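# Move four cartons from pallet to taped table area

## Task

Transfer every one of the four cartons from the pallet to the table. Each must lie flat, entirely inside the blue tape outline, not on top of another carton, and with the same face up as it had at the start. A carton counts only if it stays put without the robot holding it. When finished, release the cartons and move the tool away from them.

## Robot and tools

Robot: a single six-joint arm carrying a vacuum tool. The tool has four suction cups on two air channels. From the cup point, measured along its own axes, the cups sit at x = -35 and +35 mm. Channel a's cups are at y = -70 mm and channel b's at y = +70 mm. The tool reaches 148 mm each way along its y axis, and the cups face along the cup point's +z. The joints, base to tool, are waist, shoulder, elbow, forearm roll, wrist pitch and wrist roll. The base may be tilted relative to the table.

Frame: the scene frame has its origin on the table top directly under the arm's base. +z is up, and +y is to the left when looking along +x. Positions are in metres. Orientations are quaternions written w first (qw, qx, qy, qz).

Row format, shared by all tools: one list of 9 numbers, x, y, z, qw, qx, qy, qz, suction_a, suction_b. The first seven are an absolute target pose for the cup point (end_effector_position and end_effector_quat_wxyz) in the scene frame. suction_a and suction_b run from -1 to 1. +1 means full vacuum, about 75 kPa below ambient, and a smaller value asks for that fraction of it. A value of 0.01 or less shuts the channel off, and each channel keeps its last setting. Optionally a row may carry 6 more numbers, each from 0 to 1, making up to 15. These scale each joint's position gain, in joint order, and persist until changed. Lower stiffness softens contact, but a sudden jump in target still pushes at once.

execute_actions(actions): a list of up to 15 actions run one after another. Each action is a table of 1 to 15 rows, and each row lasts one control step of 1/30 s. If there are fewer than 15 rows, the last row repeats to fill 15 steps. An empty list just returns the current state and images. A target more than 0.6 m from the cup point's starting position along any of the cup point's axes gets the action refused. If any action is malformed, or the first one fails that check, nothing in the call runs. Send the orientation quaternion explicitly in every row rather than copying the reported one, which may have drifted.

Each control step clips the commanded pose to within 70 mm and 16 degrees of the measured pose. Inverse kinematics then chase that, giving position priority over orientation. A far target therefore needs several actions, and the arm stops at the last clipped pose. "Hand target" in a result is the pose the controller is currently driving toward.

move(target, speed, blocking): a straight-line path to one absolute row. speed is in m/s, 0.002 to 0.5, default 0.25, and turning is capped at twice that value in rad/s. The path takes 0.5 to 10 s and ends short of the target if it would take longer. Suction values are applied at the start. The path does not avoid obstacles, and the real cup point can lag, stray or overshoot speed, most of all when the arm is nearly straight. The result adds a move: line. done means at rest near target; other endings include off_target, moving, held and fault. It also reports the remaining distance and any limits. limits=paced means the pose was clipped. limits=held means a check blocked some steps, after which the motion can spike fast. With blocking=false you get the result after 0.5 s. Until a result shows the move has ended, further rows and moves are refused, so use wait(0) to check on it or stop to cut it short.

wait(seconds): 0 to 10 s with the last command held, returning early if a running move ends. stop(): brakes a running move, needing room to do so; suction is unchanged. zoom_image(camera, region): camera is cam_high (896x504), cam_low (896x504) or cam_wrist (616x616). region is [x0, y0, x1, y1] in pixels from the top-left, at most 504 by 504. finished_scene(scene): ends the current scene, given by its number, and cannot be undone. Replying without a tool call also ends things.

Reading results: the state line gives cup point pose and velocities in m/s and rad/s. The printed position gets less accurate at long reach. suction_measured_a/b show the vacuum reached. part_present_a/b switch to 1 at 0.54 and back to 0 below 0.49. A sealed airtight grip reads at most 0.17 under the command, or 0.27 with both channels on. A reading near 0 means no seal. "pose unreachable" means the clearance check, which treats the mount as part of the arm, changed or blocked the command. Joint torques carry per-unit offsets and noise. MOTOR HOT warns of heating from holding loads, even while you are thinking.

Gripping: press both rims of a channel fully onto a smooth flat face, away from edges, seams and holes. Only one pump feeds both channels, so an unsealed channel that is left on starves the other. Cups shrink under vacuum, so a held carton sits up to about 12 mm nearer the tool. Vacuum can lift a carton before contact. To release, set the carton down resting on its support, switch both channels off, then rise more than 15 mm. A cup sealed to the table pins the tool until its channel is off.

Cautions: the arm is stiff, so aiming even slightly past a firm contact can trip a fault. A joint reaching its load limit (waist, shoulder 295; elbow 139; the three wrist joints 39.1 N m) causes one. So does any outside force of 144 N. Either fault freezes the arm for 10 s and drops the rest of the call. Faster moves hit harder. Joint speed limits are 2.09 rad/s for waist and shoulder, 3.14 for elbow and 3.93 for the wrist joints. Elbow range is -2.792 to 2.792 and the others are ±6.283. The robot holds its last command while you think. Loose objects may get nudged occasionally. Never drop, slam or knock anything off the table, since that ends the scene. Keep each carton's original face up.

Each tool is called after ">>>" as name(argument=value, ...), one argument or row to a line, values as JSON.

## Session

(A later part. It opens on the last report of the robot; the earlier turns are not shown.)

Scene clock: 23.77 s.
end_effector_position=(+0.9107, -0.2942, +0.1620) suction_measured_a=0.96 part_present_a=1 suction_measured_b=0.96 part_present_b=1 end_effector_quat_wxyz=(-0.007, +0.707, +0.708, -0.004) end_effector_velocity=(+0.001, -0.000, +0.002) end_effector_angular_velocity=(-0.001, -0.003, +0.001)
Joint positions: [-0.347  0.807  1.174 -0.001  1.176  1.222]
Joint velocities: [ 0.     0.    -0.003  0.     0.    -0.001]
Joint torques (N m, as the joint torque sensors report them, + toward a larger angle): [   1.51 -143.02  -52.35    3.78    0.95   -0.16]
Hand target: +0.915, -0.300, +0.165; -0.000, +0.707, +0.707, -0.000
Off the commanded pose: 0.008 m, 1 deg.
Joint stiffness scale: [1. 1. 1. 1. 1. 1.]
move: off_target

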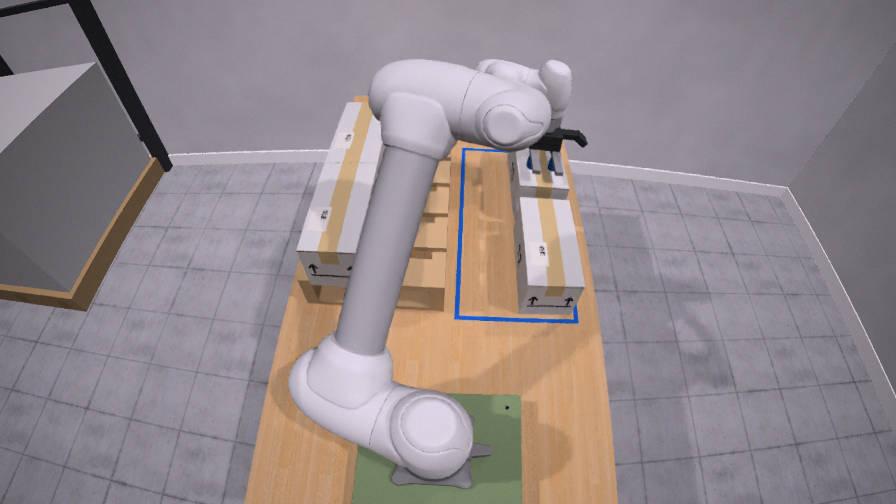

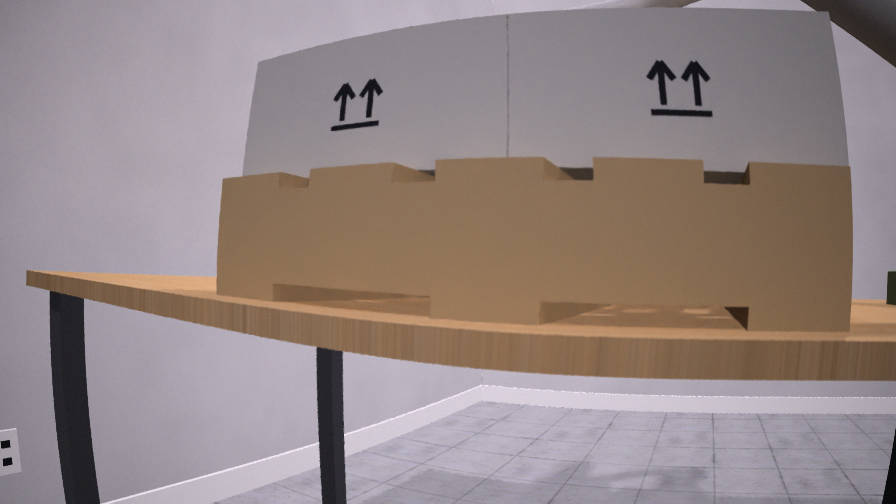

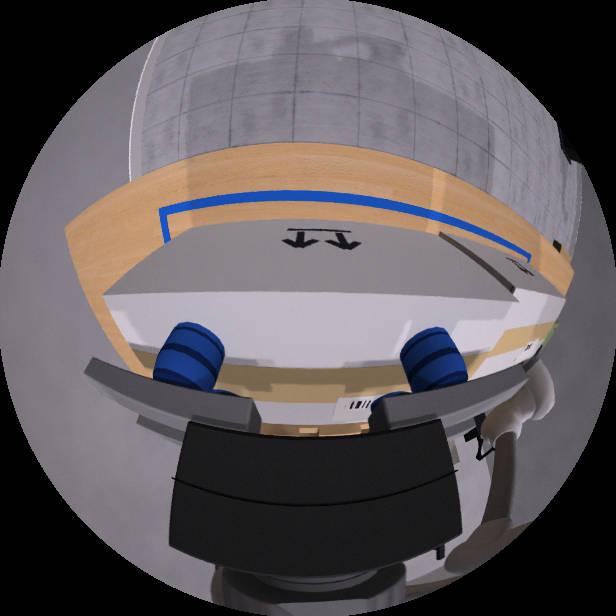

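>>> move(
  target=[0.915,-0.305,0.138,0,0.7071,0.7071,0,1,1],
  speed=0.03,
)

>>> execute_actions(
  actions=[
    [[0.915,-0.303,0.143,0,0.7071,0.7071,0,0,0]],
  ],
)

>>> move(
  target=[0.91,-0.28,0.2,0,0.7071,0.7071,0,0,0],
)

>>> move(
  target=[0.87,0.275,0.315,0,0.7071,0.7071,0,0,0],
  speed=0.4,
)

>>> move(
  target=[0.87,0.275,0.262,0,0.7071,0.7071,0,1,1],
  speed=0.05,
)

Scene clock: 25.30 s.
end_effector_position=(+0.9164, -0.3009, +0.1418) suction_measured_a=0.96 part_present_a=1 suction_measured_b=0.96 part_present_b=1 end_effector_quat_wxyz=(-0.001, +0.707, +0.708, -0.001) end_effector_velocity=(-0.001, -0.001, -0.000) end_effector_angular_velocity=(-0.000, -0.000, -0.001)
Joint positions: [-0.352  0.828  1.174 -0.001  1.142  1.217]
Joint velocities: [-0.002 -0.     0.001 -0.    -0.001 -0.   ]
Joint torques (N m, as the joint torque sensors report them, + toward a larger angle): [   2.05 -147.61  -51.79    3.79    1.12    0.59]
Hand target: +0.915, -0.305, +0.138; -0.000, +0.707, +0.707, -0.000
Off the commanded pose: 0.006 m, 0 deg.
Joint stiffness scale: [1. 1. 1. 1. 1. 1.]
move: off_target

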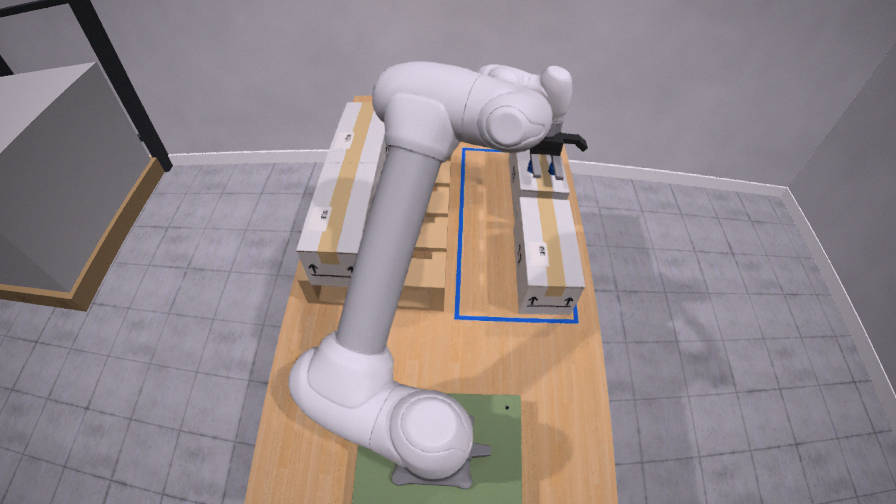

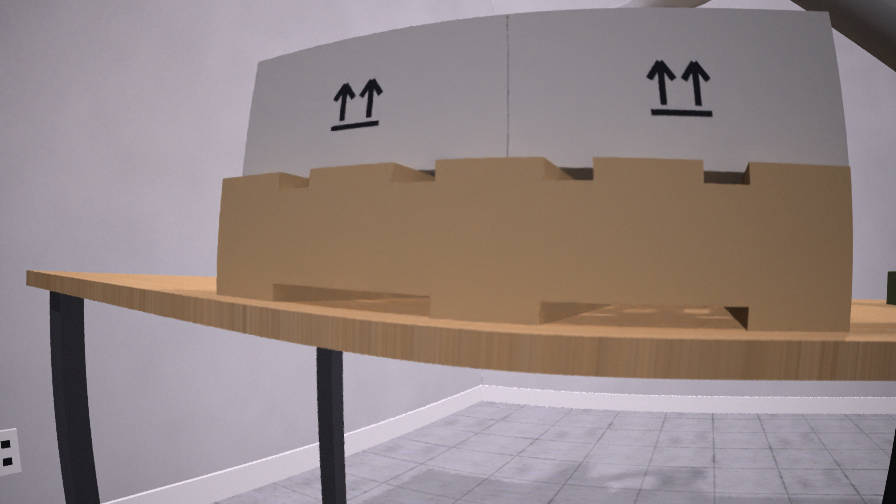

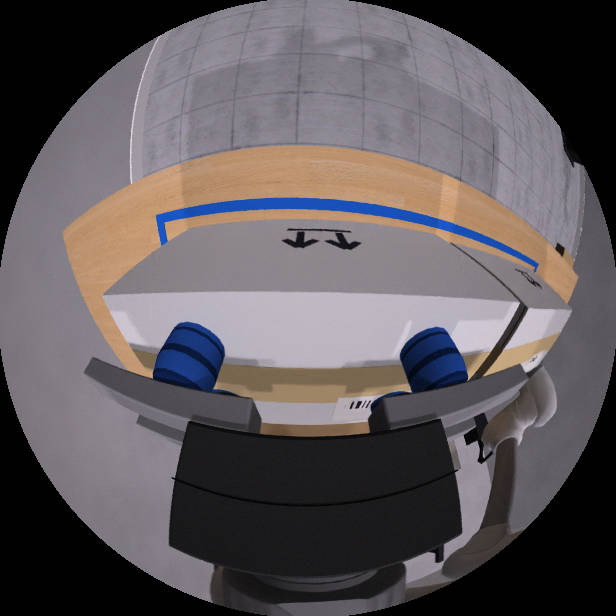

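Scene clock: 25.80 s.
end_effector_position=(+0.9168, -0.3011, +0.1486) suction_measured_a=0.00 part_present_a=0 suction_measured_b=0.00 part_present_b=0 end_effector_quat_wxyz=(+0.002, +0.707, +0.708, +0.000) end_effector_velocity=(-0.000, -0.001, +0.000) end_effector_angular_velocity=(+0.000, +0.000, -0.001)
Joint positions: [-0.352  0.821  1.174 -0.001  1.142  1.217]
Joint velocities: [-0.001 -0.    -0.    -0.     0.001 -0.   ]
Joint torques (N m, as the joint torque sensors report them, + toward a larger angle): [   4.66 -104.35  -32.79    4.46   -1.93    0.26]
Hand target: +0.915, -0.303, +0.143; -0.000, +0.707, +0.707, -0.000
Off the commanded pose: 0.006 m, 0 deg.
Joint stiffness scale: [1. 1. 1. 1. 1. 1.]

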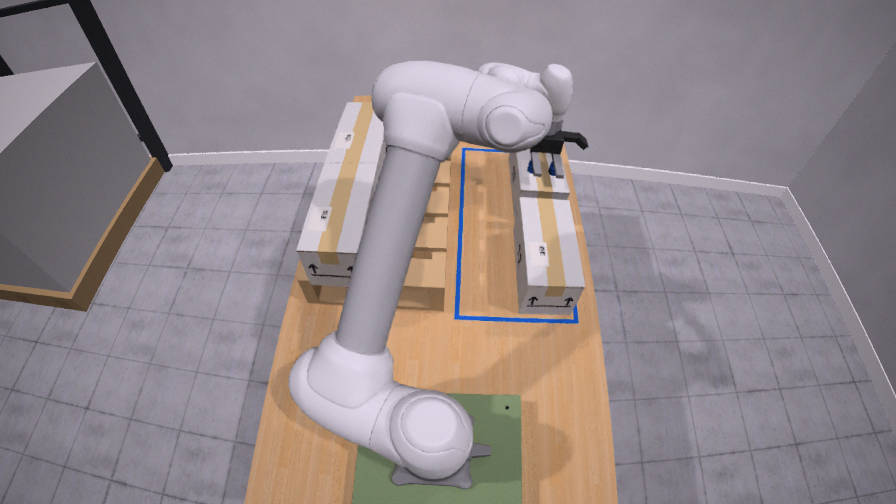

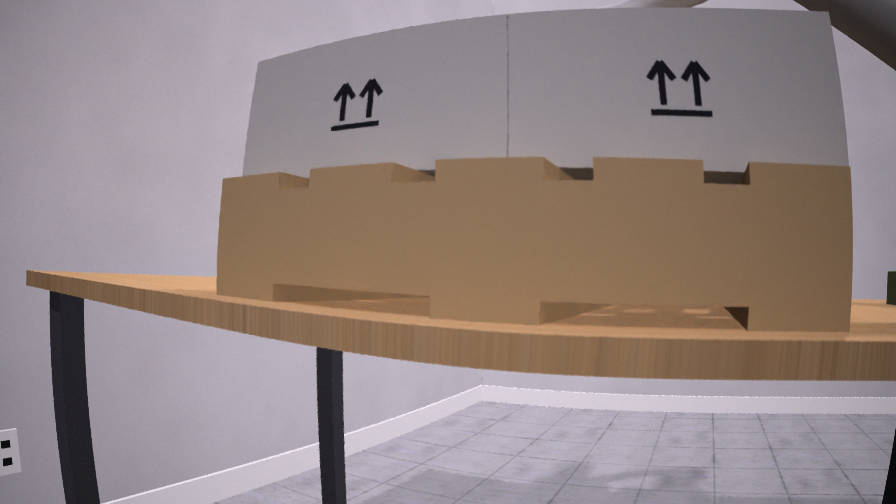

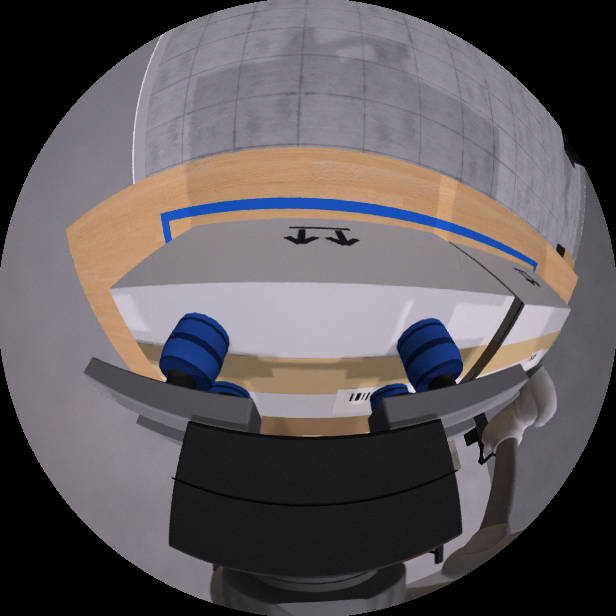

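Scene clock: 26.57 s.
end_effector_position=(+0.9109, -0.2853, +0.1992) suction_measured_a=0.00 part_present_a=0 suction_measured_b=0.00 part_present_b=0 end_effector_quat_wxyz=(+0.004, +0.707, +0.707, +0.001) end_effector_velocity=(-0.001, -0.001, +0.000) end_effector_angular_velocity=(+0.001, +0.002, -0.002)
Joint positions: [-0.338  0.768  1.174 -0.001  1.191  1.233]
Joint velocities: [-0.001 -0.    -0.     0.     0.002  0.001]
Joint torques (N m, as the joint torque sensors report them, + toward a larger angle): [  -1.92 -124.05  -44.83    4.23    0.49   -0.17]
Hand target: +0.910, -0.280, +0.200; +0.000, +0.707, +0.707, -0.000
Off the commanded pose: 0.005 m, 0 deg.
Joint stiffness scale: [1. 1. 1. 1. 1. 1.]
move: off_target

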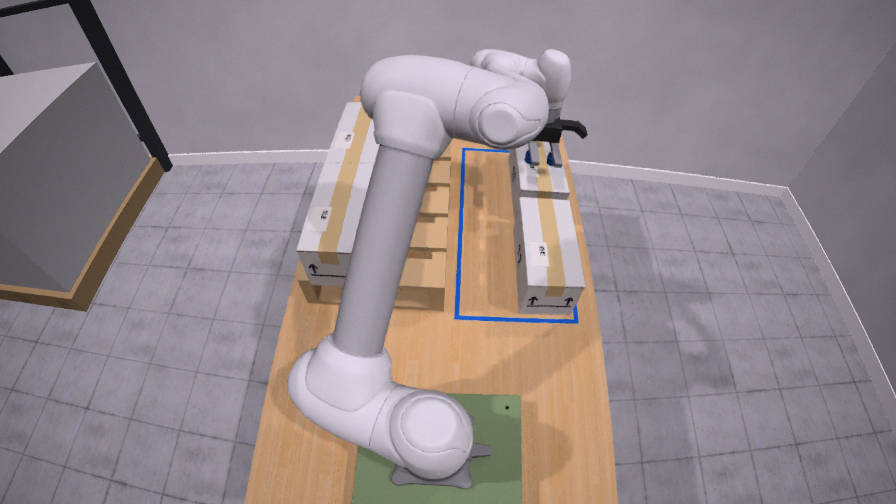

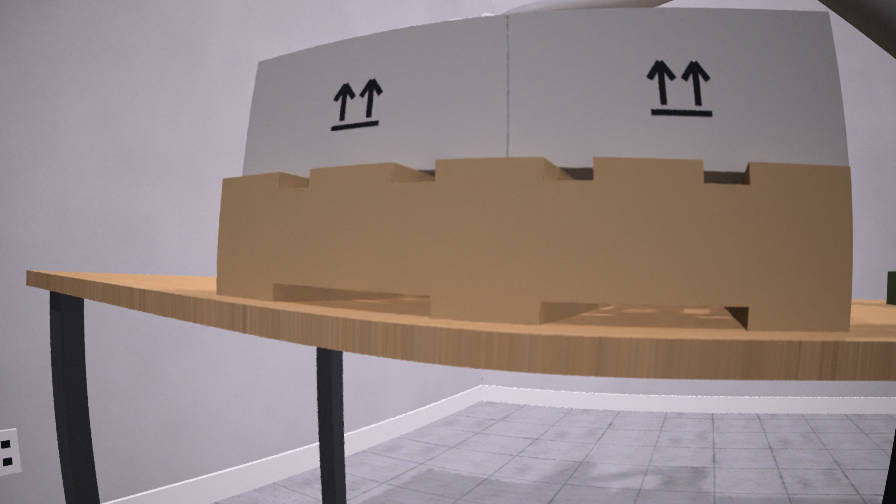

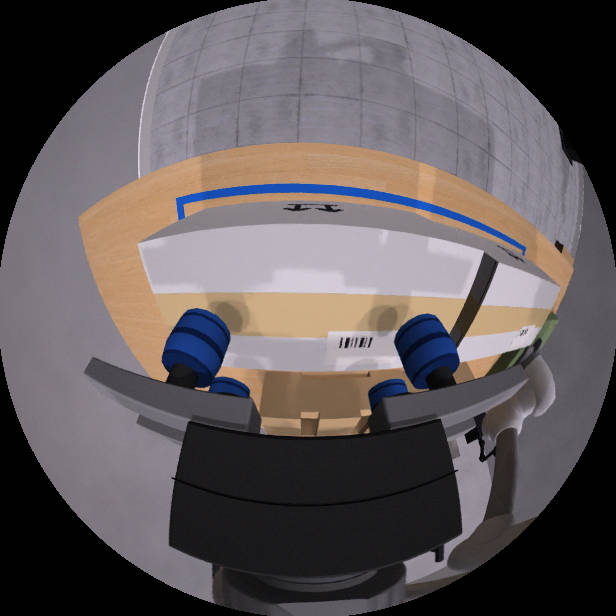

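Scene clock: 28.50 s.
end_effector_position=(+0.8698, +0.2705, +0.3123) suction_measured_a=0.00 part_present_a=0 suction_measured_b=0.00 part_present_b=0 end_effector_quat_wxyz=(+0.001, +0.707, +0.707, +0.001) end_effector_velocity=(-0.000, +0.000, -0.001) end_effector_angular_velocity=(-0.001, +0.003, -0.003)
Joint positions: [ 0.265  0.637  1.191 -0.001  1.31   1.836]
Joint velocities: [ 0.001  0.002 -0.001  0.     0.003  0.003]
Joint torques (N m, as the joint torque sensors report them, + toward a larger angle): [   1.3  -116.06  -44.86    3.81    0.45    0.32]
Hand target: +0.869, +0.275, +0.315; +0.000, +0.707, +0.707, +0.000
Off the commanded pose: 0.005 m, 0 deg.
Joint stiffness scale: [1. 1. 1. 1. 1. 1.]
move: off_target

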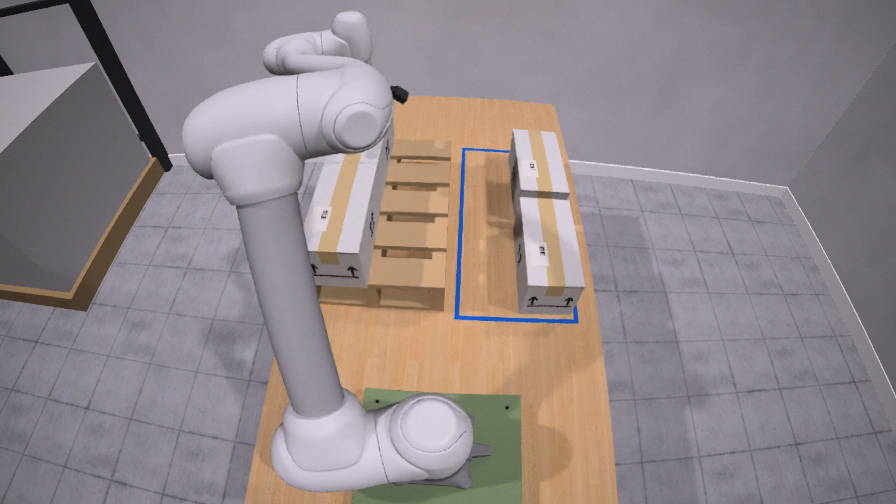

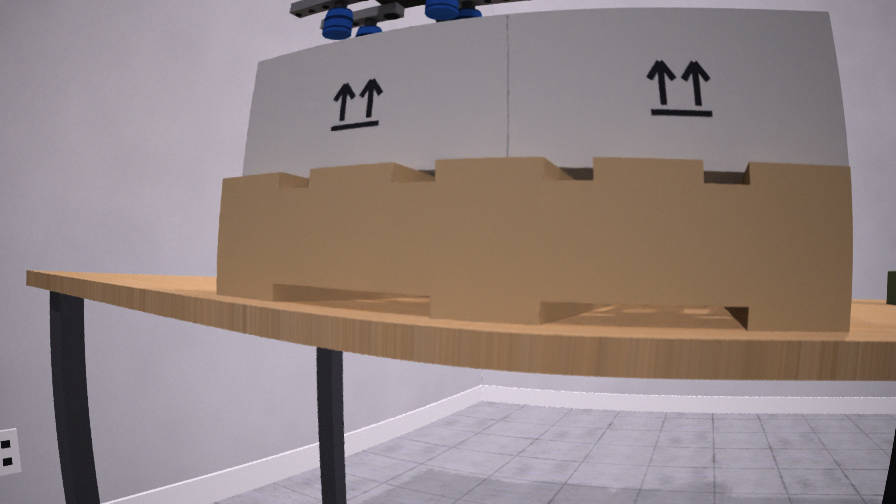

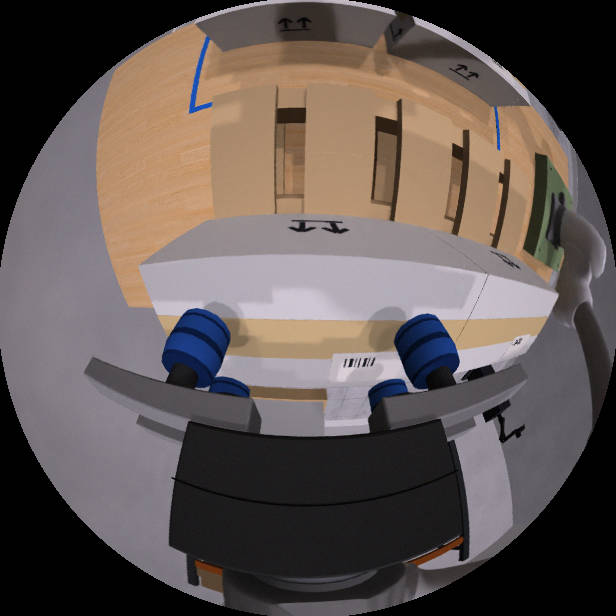

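Scene clock: 29.93 s.
end_effector_position=(+0.8719, +0.2711, +0.2652) suction_measured_a=0.69 part_present_a=1 suction_measured_b=0.69 part_present_b=1 end_effector_quat_wxyz=(+0.000, +0.707, +0.707, -0.001) end_effector_velocity=(-0.000, +0.001, -0.000) end_effector_angular_velocity=(+0.000, -0.000, +0.001)
Joint positions: [ 0.265  0.666  1.23  -0.001  1.247  1.836]
Joint velocities: [ 0.001  0.    -0.    -0.    -0.    -0.001]
Joint torques (N m, as the joint torque sensors report them, + toward a larger angle): [   4.58 -129.41  -50.48    4.27    2.      0.46]
Hand target: +0.870, +0.275, +0.262; -0.000, +0.707, +0.707, -0.000
Off the commanded pose: 0.005 m, 0 deg.
Joint stiffness scale: [1. 1. 1. 1. 1. 1.]
move: off_target

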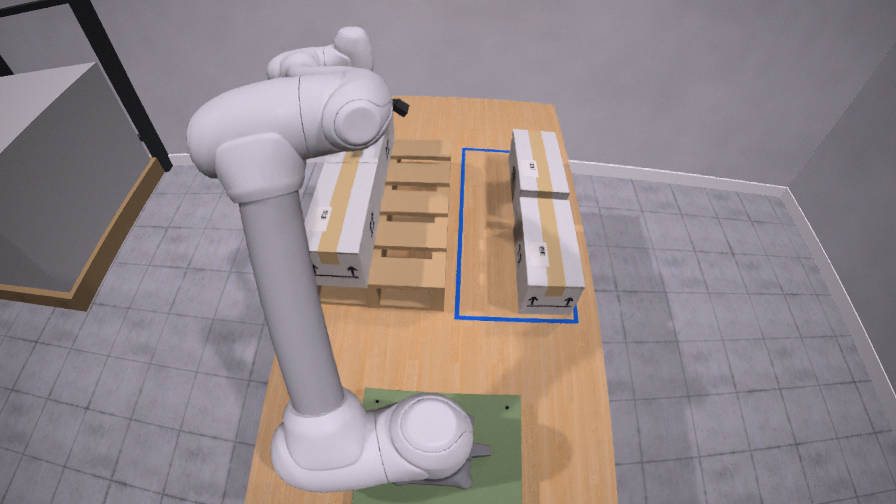

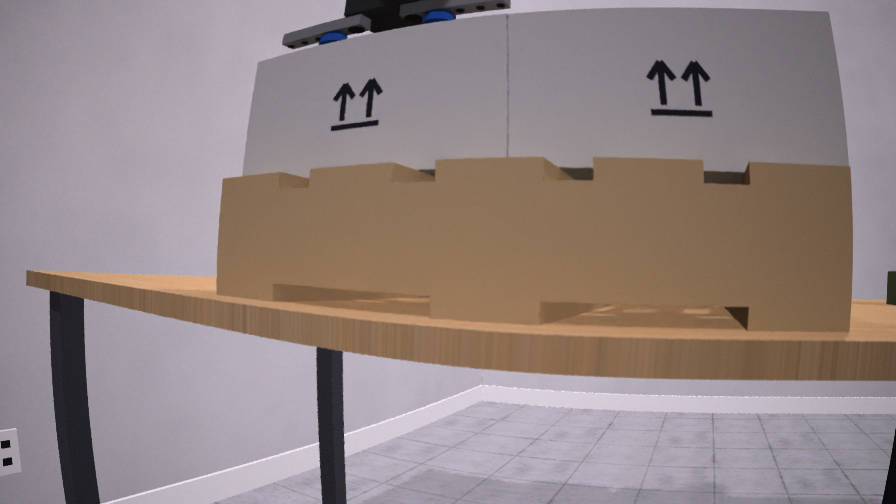

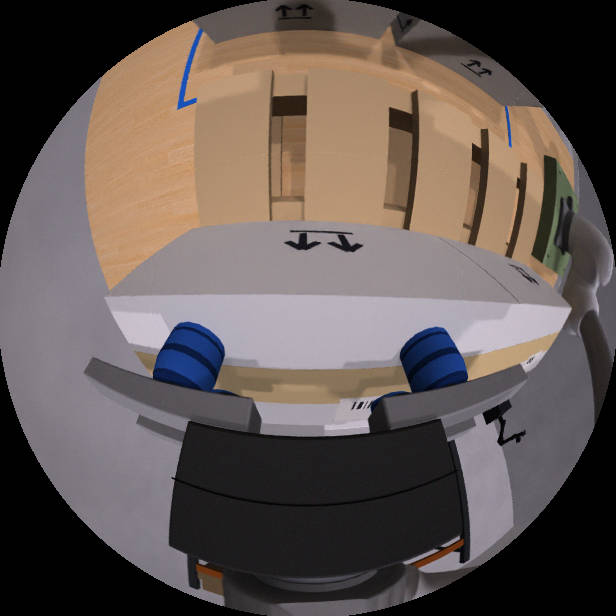

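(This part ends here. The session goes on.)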